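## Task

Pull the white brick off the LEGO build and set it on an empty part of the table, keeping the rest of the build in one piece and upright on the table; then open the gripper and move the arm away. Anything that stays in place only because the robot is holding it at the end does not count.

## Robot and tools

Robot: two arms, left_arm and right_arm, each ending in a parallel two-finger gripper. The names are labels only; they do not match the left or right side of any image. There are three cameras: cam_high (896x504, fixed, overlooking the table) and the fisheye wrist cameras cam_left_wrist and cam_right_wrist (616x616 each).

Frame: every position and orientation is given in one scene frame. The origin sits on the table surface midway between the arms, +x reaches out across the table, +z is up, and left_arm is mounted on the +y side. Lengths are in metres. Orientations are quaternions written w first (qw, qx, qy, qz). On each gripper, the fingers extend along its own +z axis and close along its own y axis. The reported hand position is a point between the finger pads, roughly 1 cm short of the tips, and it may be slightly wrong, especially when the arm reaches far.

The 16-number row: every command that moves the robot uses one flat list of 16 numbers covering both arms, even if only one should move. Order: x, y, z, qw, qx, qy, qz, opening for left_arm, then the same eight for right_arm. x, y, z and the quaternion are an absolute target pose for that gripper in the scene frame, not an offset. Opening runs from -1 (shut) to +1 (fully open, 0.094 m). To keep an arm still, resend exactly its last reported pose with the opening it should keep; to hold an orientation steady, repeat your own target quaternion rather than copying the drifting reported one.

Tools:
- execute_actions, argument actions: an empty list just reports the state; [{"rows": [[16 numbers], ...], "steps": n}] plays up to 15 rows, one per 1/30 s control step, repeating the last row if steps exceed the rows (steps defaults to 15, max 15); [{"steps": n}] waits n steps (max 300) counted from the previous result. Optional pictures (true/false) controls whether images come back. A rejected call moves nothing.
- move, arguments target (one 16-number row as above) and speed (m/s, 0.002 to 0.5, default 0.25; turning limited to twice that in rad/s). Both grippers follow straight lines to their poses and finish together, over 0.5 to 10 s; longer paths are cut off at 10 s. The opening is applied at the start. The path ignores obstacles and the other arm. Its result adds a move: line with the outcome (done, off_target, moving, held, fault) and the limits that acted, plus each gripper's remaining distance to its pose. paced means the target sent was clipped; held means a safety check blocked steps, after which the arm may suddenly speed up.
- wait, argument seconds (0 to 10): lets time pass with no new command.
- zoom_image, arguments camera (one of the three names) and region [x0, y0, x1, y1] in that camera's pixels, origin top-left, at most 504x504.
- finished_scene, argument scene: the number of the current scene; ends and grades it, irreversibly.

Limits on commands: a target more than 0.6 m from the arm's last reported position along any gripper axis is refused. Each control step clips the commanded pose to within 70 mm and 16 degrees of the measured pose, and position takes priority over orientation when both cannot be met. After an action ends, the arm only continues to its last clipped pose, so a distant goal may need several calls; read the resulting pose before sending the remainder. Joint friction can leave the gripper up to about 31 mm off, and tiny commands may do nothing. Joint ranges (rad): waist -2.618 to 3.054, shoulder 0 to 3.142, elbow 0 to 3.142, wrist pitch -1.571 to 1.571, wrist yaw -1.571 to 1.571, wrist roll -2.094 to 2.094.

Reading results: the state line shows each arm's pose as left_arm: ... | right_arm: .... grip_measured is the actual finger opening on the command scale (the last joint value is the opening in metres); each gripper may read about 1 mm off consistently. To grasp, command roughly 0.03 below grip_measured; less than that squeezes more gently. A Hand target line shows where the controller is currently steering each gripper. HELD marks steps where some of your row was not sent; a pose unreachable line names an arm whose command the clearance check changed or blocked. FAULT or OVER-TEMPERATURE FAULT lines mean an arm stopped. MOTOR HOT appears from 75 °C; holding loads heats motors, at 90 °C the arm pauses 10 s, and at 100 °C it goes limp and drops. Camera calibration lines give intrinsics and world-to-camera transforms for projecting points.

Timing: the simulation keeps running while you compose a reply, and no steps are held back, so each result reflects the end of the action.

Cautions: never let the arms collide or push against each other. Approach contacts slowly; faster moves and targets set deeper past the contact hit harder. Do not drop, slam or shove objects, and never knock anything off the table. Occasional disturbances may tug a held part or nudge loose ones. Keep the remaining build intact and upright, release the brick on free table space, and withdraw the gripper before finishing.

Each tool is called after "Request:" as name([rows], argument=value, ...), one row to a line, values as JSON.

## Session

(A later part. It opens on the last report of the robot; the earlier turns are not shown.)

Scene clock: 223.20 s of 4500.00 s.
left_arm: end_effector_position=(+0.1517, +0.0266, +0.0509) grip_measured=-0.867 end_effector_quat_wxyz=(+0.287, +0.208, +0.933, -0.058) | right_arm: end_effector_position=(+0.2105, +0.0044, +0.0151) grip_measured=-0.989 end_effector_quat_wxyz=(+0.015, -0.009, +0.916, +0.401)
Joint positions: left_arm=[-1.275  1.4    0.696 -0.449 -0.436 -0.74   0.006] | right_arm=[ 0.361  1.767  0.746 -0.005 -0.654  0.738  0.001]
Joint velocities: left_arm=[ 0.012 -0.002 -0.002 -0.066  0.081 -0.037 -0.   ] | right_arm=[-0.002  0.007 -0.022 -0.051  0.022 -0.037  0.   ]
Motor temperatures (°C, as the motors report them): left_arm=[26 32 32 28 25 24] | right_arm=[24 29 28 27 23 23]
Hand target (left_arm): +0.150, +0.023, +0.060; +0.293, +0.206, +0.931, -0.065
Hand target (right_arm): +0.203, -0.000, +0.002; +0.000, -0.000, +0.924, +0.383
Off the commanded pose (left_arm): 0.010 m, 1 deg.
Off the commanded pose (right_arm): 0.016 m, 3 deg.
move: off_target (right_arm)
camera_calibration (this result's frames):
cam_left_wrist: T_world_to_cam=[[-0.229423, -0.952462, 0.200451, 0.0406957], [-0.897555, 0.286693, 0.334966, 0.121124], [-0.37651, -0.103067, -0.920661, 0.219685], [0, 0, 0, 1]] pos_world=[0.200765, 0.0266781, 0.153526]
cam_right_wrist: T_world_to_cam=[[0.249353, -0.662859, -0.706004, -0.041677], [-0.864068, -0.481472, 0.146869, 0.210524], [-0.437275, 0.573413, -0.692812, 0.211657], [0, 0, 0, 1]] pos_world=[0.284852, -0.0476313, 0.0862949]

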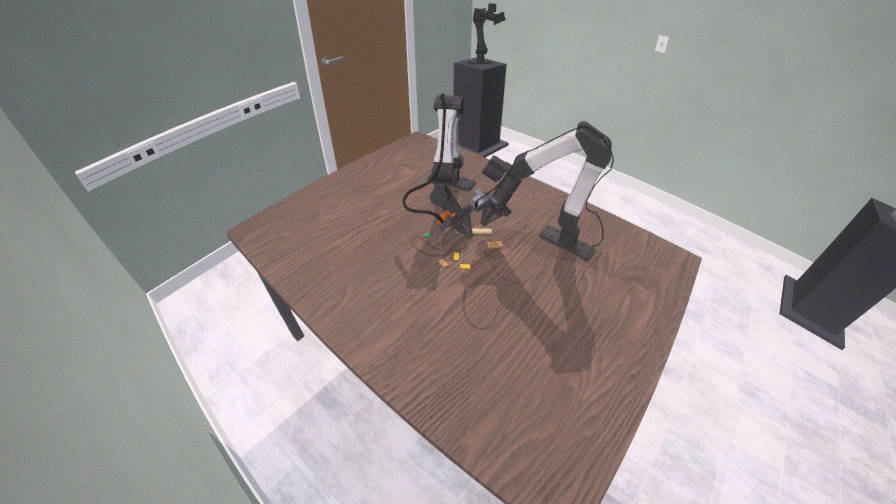

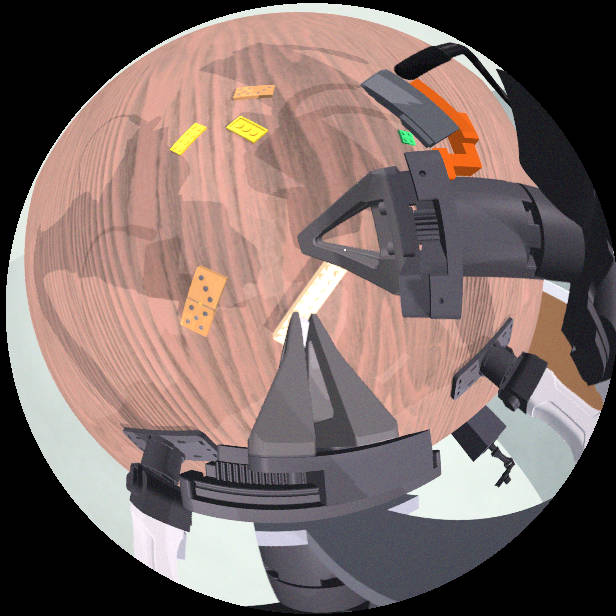

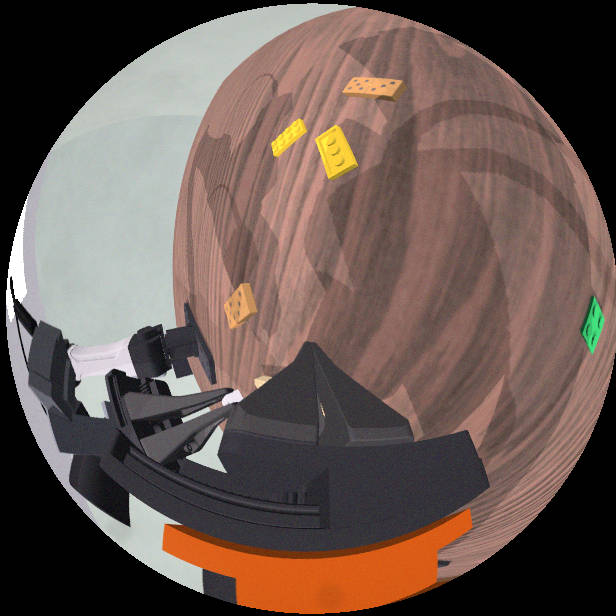

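Request:
move(target=[0.12,0.08,0.06,0.293,0.206,0.931,-0.065,-0.9,0.21,-0.02,0.06,0,0,0.924,0.383,-1], speed=0.08)

Request:
move(target=[0.12,0.08,0.006,0.293,0.206,0.931,-0.065,-0.9,0.2,-0.25,0.2,0,0,0.924,0.383,-1], speed=0.1)

Scene clock: 233.13 s of 4500.00 s.
left_arm: end_effector_position=(+0.1240, +0.0733, +0.0624) grip_measured=-0.867 end_effector_quat_wxyz=(+0.294, +0.205, +0.931, -0.071) | right_arm: end_effector_position=(+0.1996, -0.0236, +0.0461) grip_measured=-0.989 end_effector_quat_wxyz=(-0.014, +0.005, +0.929, +0.371)
Joint positions: left_arm=[-1.347  1.121  0.555 -0.588 -0.464 -0.81   0.006] | right_arm=[ 0.306  1.628  0.806 -0.335 -0.657  0.668  0.001]
Joint velocities: left_arm=[-0.012  0.007 -0.017 -0.051 -0.066 -0.037 -0.002] | right_arm=[-0.002 -0.002  0.002 -0.081  0.022 -0.066 -0.001]
Motor temperatures (°C, as the motors report them): left_arm=[26 32 33 28 25 24] | right_arm=[24 29 28 27 23 23]
Hand target (left_arm): +0.121, +0.080, +0.059; +0.293, +0.206, +0.931, -0.065
Hand target (right_arm): +0.209, -0.021, +0.060; +0.000, -0.001, +0.924, +0.382
Off the commanded pose (left_arm): 0.008 m, 1 deg.
Off the commanded pose (right_arm): 0.018 m, 2 deg.
After step 90, 5.57 s passed at rest.
move: off_target (right_arm)
camera_calibration (this result's frames):
cam_left_wrist: T_world_to_cam=[[-0.233453, -0.945847, 0.225551, 0.0749567], [-0.899374, 0.298215, 0.31968, 0.0793468], [-0.369631, -0.128225, -0.920289, 0.225621], [0, 0, 0, 1]] pos_world=[0.172258, 0.0761654, 0.165365]
cam_right_wrist: T_world_to_cam=[[0.202004, -0.709011, -0.675646, -0.0287362], [-0.853685, -0.465588, 0.233346, 0.177429], [-0.480017, 0.529652, -0.699323, 0.252194], [0, 0, 0, 1]] pos_world=[0.278331, -0.0713402, 0.115547]

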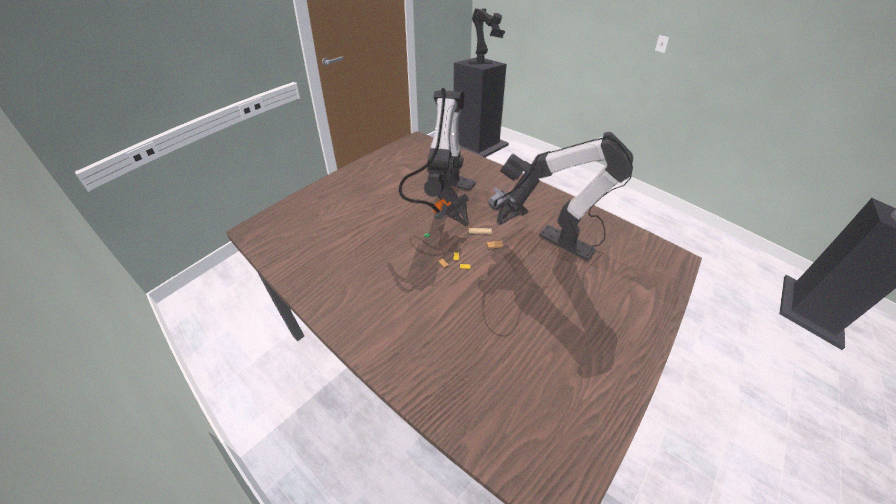

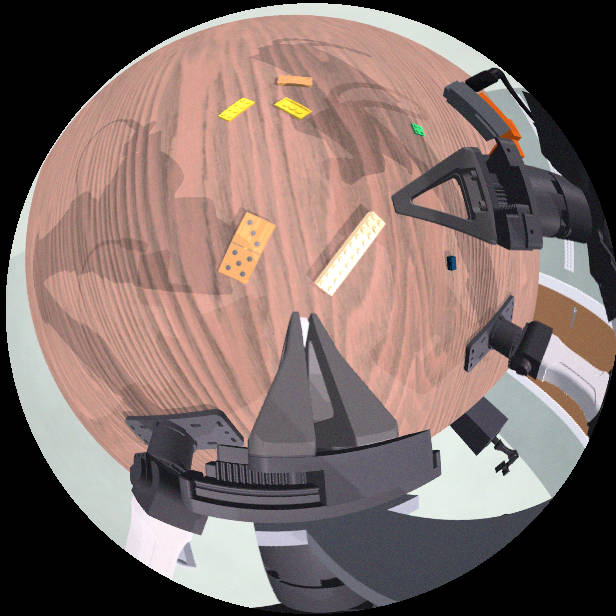

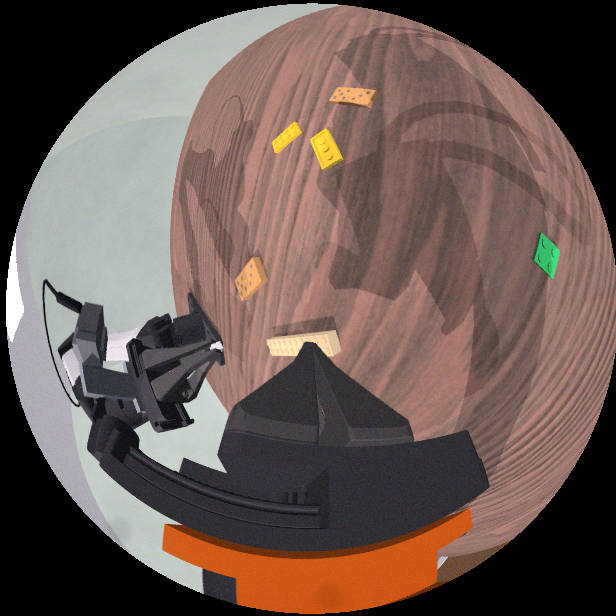

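Scene clock: 236.27 s of 4500.00 s.
left_arm: end_effector_position=(+0.1222, +0.0750, +0.0149) grip_measured=-0.867 end_effector_quat_wxyz=(+0.296, +0.204, +0.930, -0.076) | right_arm: end_effector_position=(+0.1908, -0.2474, +0.1888) grip_measured=-0.989 end_effector_quat_wxyz=(+0.056, +0.035, +0.935, +0.349)
Joint positions: left_arm=[-1.355  1.222  0.396 -0.321 -0.467 -0.818  0.006] | right_arm=[-0.586  1.422  1.246 -1.554 -0.709 -0.363  0.001]
Joint velocities: left_arm=[-0.002 -0.002  0.002  0.154  0.007  0.007 -0.001] | right_arm=[-0.002  0.012 -0.002 -0.037  0.051 -0.051 -0.   ]
Motor temperatures (°C, as the motors report them): left_arm=[26 32 33 28 25 24] | right_arm=[24 29 29 27 23 23]
Hand target (left_arm): +0.120, +0.080, +0.007; +0.293, +0.206, +0.931, -0.065
Hand target (right_arm): +0.192, -0.251, +0.197; +0.070, +0.030, +0.937, +0.341
Off the commanded pose (left_arm): 0.010 m, 1 deg.
Off the commanded pose (right_arm): 0.015 m, 9 deg.
joint sent to its limit (right arm) — the command would take joint 4 (wrist pitch) past its lower limit, so that joint was sent only as far as its limit.
move: off_target (right_arm)
camera_calibration (this result's frames):
cam_left_wrist: T_world_to_cam=[[-0.233901, -0.943384, 0.235194, 0.086655], [-0.899982, 0.301608, 0.314745, 0.092232], [-0.367862, -0.138051, -0.919576, 0.182025], [0, 0, 0, 1]] pos_world=[0.170236, 0.0790598, 0.117975]
cam_right_wrist: T_world_to_cam=[[0.1945, -0.75945, -0.62081, -0.110553], [-0.918722, -0.362796, 0.15598, 0.0849135], [-0.343686, 0.540013, -0.768287, 0.455847], [0, 0, 0, 1]] pos_world=[0.256183, -0.299317, 0.268344]

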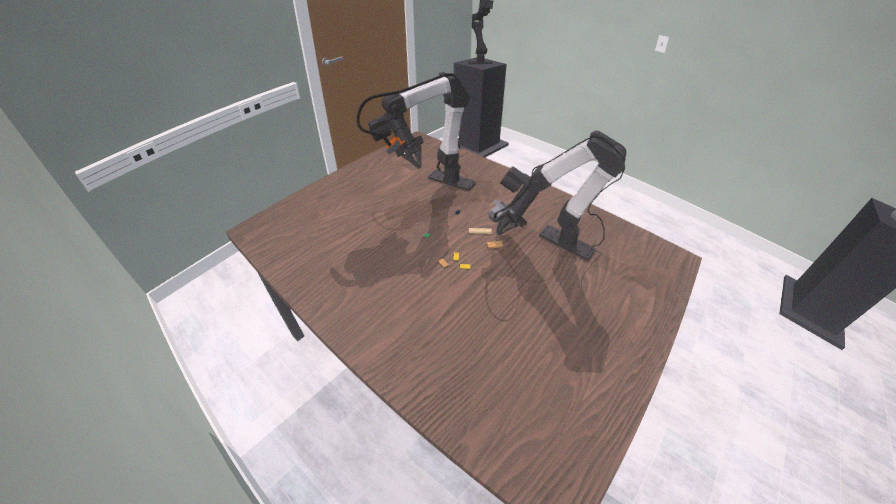

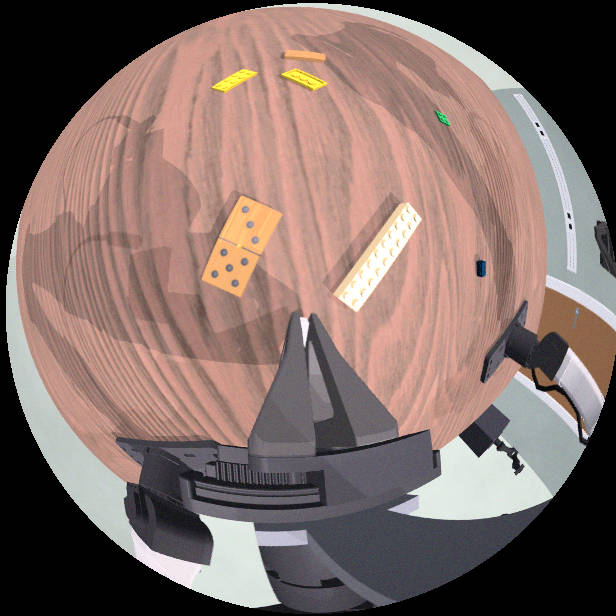

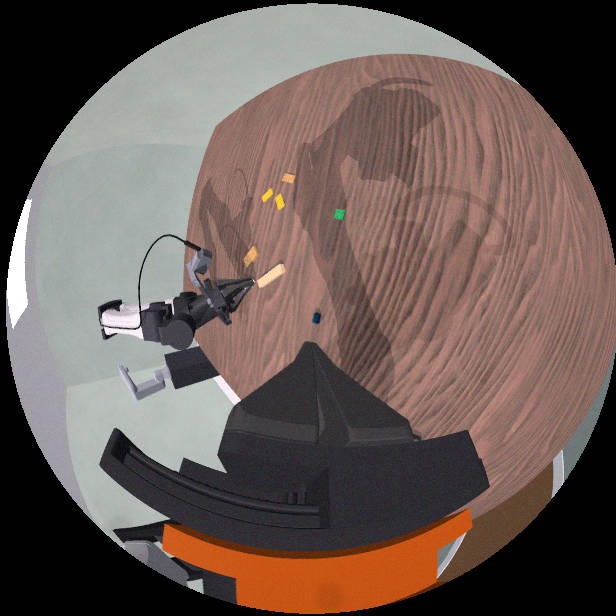

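Request:
move(target=[0.12,0.08,0.006,0.293,0.206,0.931,-0.065,-0.5,0.19,-0.25,0.19,0.056,0.035,0.935,0.349,-1])

Request:
move(target=[0.1,0.1,0.15,0.293,0.206,0.931,-0.065,-0.5,0.19,-0.25,0.19,0.056,0.035,0.935,0.349,-1])

Scene clock: 244.93 s of 4500.00 s.
left_arm: end_effector_position=(+0.1224, +0.0745, +0.0152) grip_measured=-0.502 end_effector_quat_wxyz=(+0.296, +0.203, +0.930, -0.077) | right_arm: end_effector_position=(+0.1907, -0.2475, +0.1886) grip_measured=-0.989 end_effector_quat_wxyz=(+0.056, +0.032, +0.935, +0.349)
Joint positions: left_arm=[-1.355  1.222  0.396 -0.318 -0.467 -0.819  0.023] | right_arm=[-0.586  1.422  1.246 -1.554 -0.707 -0.368  0.001]
Joint velocities: left_arm=[-0.022  0.012  0.012 -0.022 -0.022 -0.007  0.001] | right_arm=[ 0.002  0.002 -0.012  0.022  0.066 -0.007 -0.001]
Motor temperatures (°C, as the motors report them): left_arm=[26 31 33 28 25 24] | right_arm=[24 29 29 26 23 23]
Hand target (left_arm): +0.120, +0.080, +0.006; +0.293, +0.206, +0.931, -0.065
Hand target (right_arm): +0.190, -0.250, +0.190; +0.057, +0.035, +0.935, +0.348
Off the commanded pose (left_arm): 0.011 m, 1 deg.
Off the commanded pose (right_arm): 0.003 m, 0 deg.
joint sent to its limit (right arm) — the command would take joint 4 (wrist pitch) past its lower limit, so that joint was sent only as far as its limit.
After step 90, 4.97 s passed at rest.
move: off_target (left_arm)
camera_calibration (this result's frames):
cam_left_wrist: T_world_to_cam=[[-0.233673, -0.94276, 0.237908, 0.0859514], [-0.900406, 0.302161, 0.312997, 0.0925221], [-0.366967, -0.141075, -0.919474, 0.182416], [0, 0, 0, 1]] pos_world=[0.170333, 0.0788094, 0.118319]
cam_right_wrist: T_world_to_cam=[[0.19916, -0.759932, -0.61874, -0.11217], [-0.91769, -0.366118, 0.154278, 0.0840877], [-0.343773, 0.537086, -0.770298, 0.455449], [0, 0, 0, 1]] pos_world=[0.256077, -0.299071, 0.268455]

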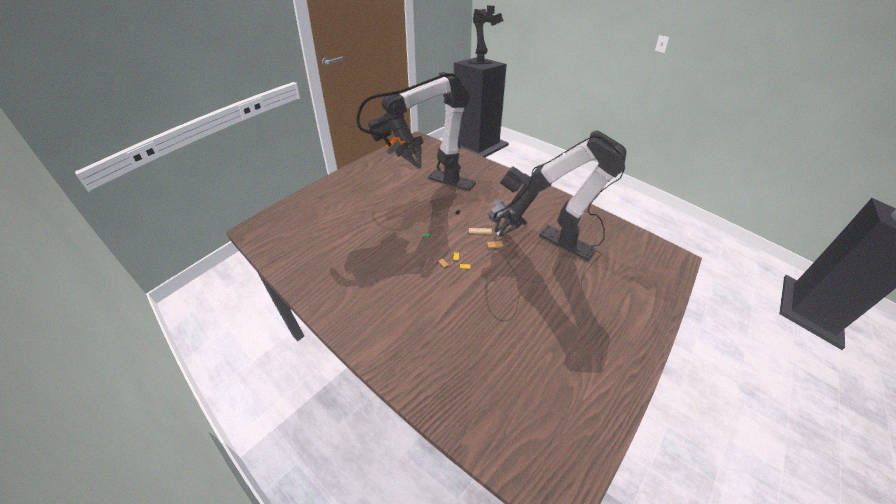

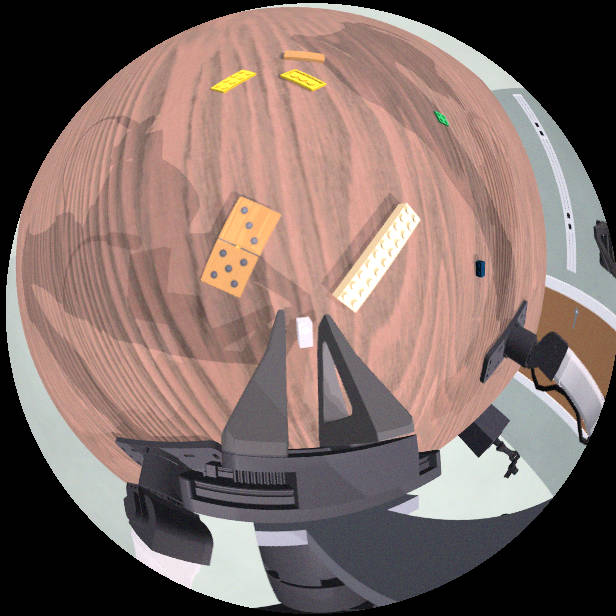

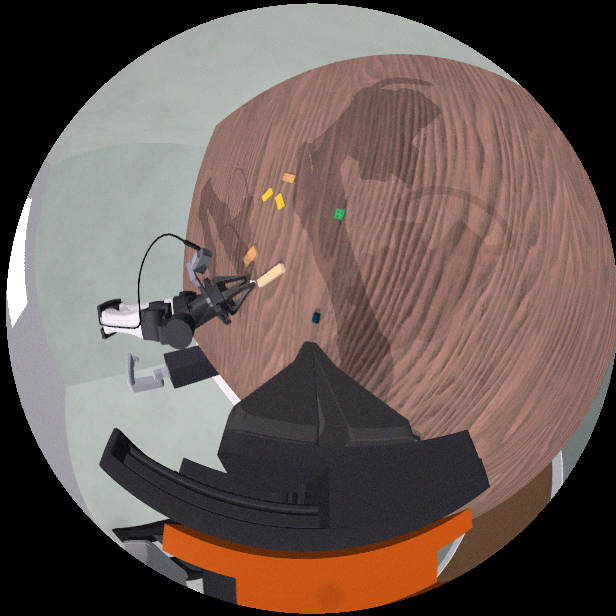

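Scene clock: 246.30 s of 4500.00 s.
left_arm: end_effector_position=(+0.1015, +0.0999, +0.1450) grip_measured=-0.502 end_effector_quat_wxyz=(+0.290, +0.208, +0.932, -0.063) | right_arm: end_effector_position=(+0.1907, -0.2475, +0.1886) grip_measured=-0.989 end_effector_quat_wxyz=(+0.056, +0.032, +0.935, +0.349)
Joint positions: left_arm=[-1.456  0.968  0.828 -1.085 -0.504 -0.924  0.023] | right_arm=[-0.586  1.422  1.246 -1.554 -0.707 -0.368  0.001]
Joint velocities: left_arm=[-0.027  0.002 -0.002  0.007  0.037 -0.022 -0.   ] | right_arm=[-0.017  0.002  0.007  0.007 -0.051 -0.022 -0.001]
Motor temperatures (°C, as the motors report them): left_arm=[26 31 33 28 25 24] | right_arm=[24 29 29 26 23 23]
Hand target (left_arm): +0.101, +0.100, +0.149; +0.293, +0.206, +0.931, -0.065
Hand target (right_arm): +0.190, -0.250, +0.190; +0.057, +0.035, +0.935, +0.348
Off the commanded pose (left_arm): 0.005 m, 0 deg.
Off the commanded pose (right_arm): 0.003 m, 0 deg.
joint sent to its limit (right arm) — the command would take joint 4 (wrist pitch) past its lower limit, so that joint was sent only as far as its limit.
move: done
camera_calibration (this result's frames):
cam_left_wrist: T_world_to_cam=[[-0.233237, -0.949481, 0.209968, 0.0788607], [-0.897939, 0.293168, 0.328266, 0.0238393], [-0.373238, -0.111974, -0.920953, 0.295618], [0, 0, 0, 1]] pos_world=[0.150135, 0.100989, 0.247866]
cam_right_wrist: T_world_to_cam=[[0.19953, -0.759905, -0.618654, -0.11225], [-0.917624, -0.366374, 0.154069, 0.0840512], [-0.343736, 0.53695, -0.770409, 0.455429], [0, 0, 0, 1]] pos_world=[0.256072, -0.299048, 0.268474]

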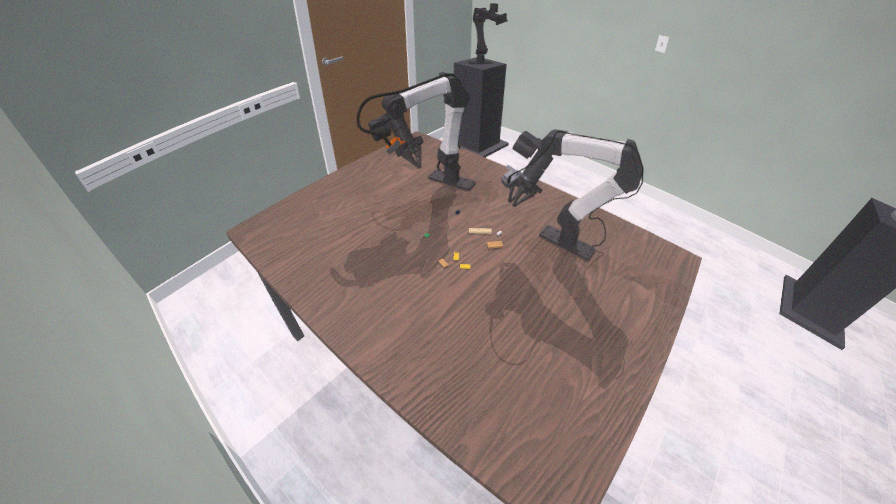

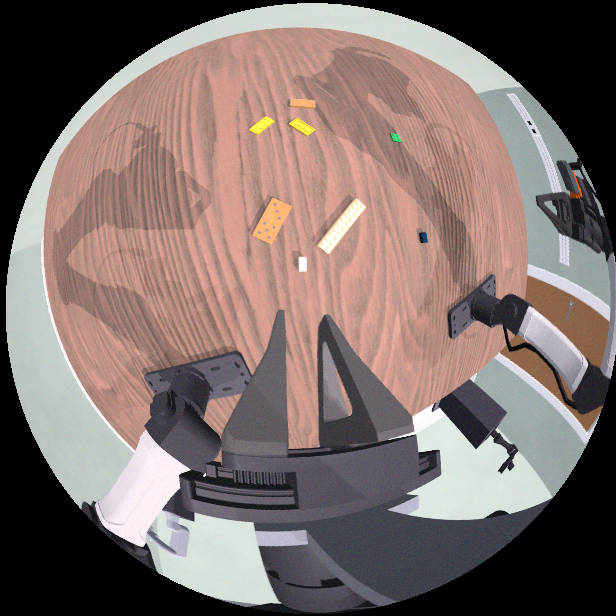

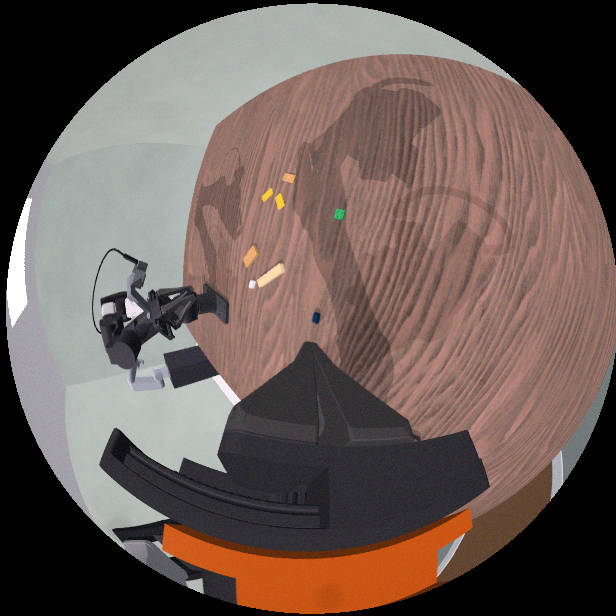

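Request:
finished_scene(scene=1)

The scene is finished: the task was done.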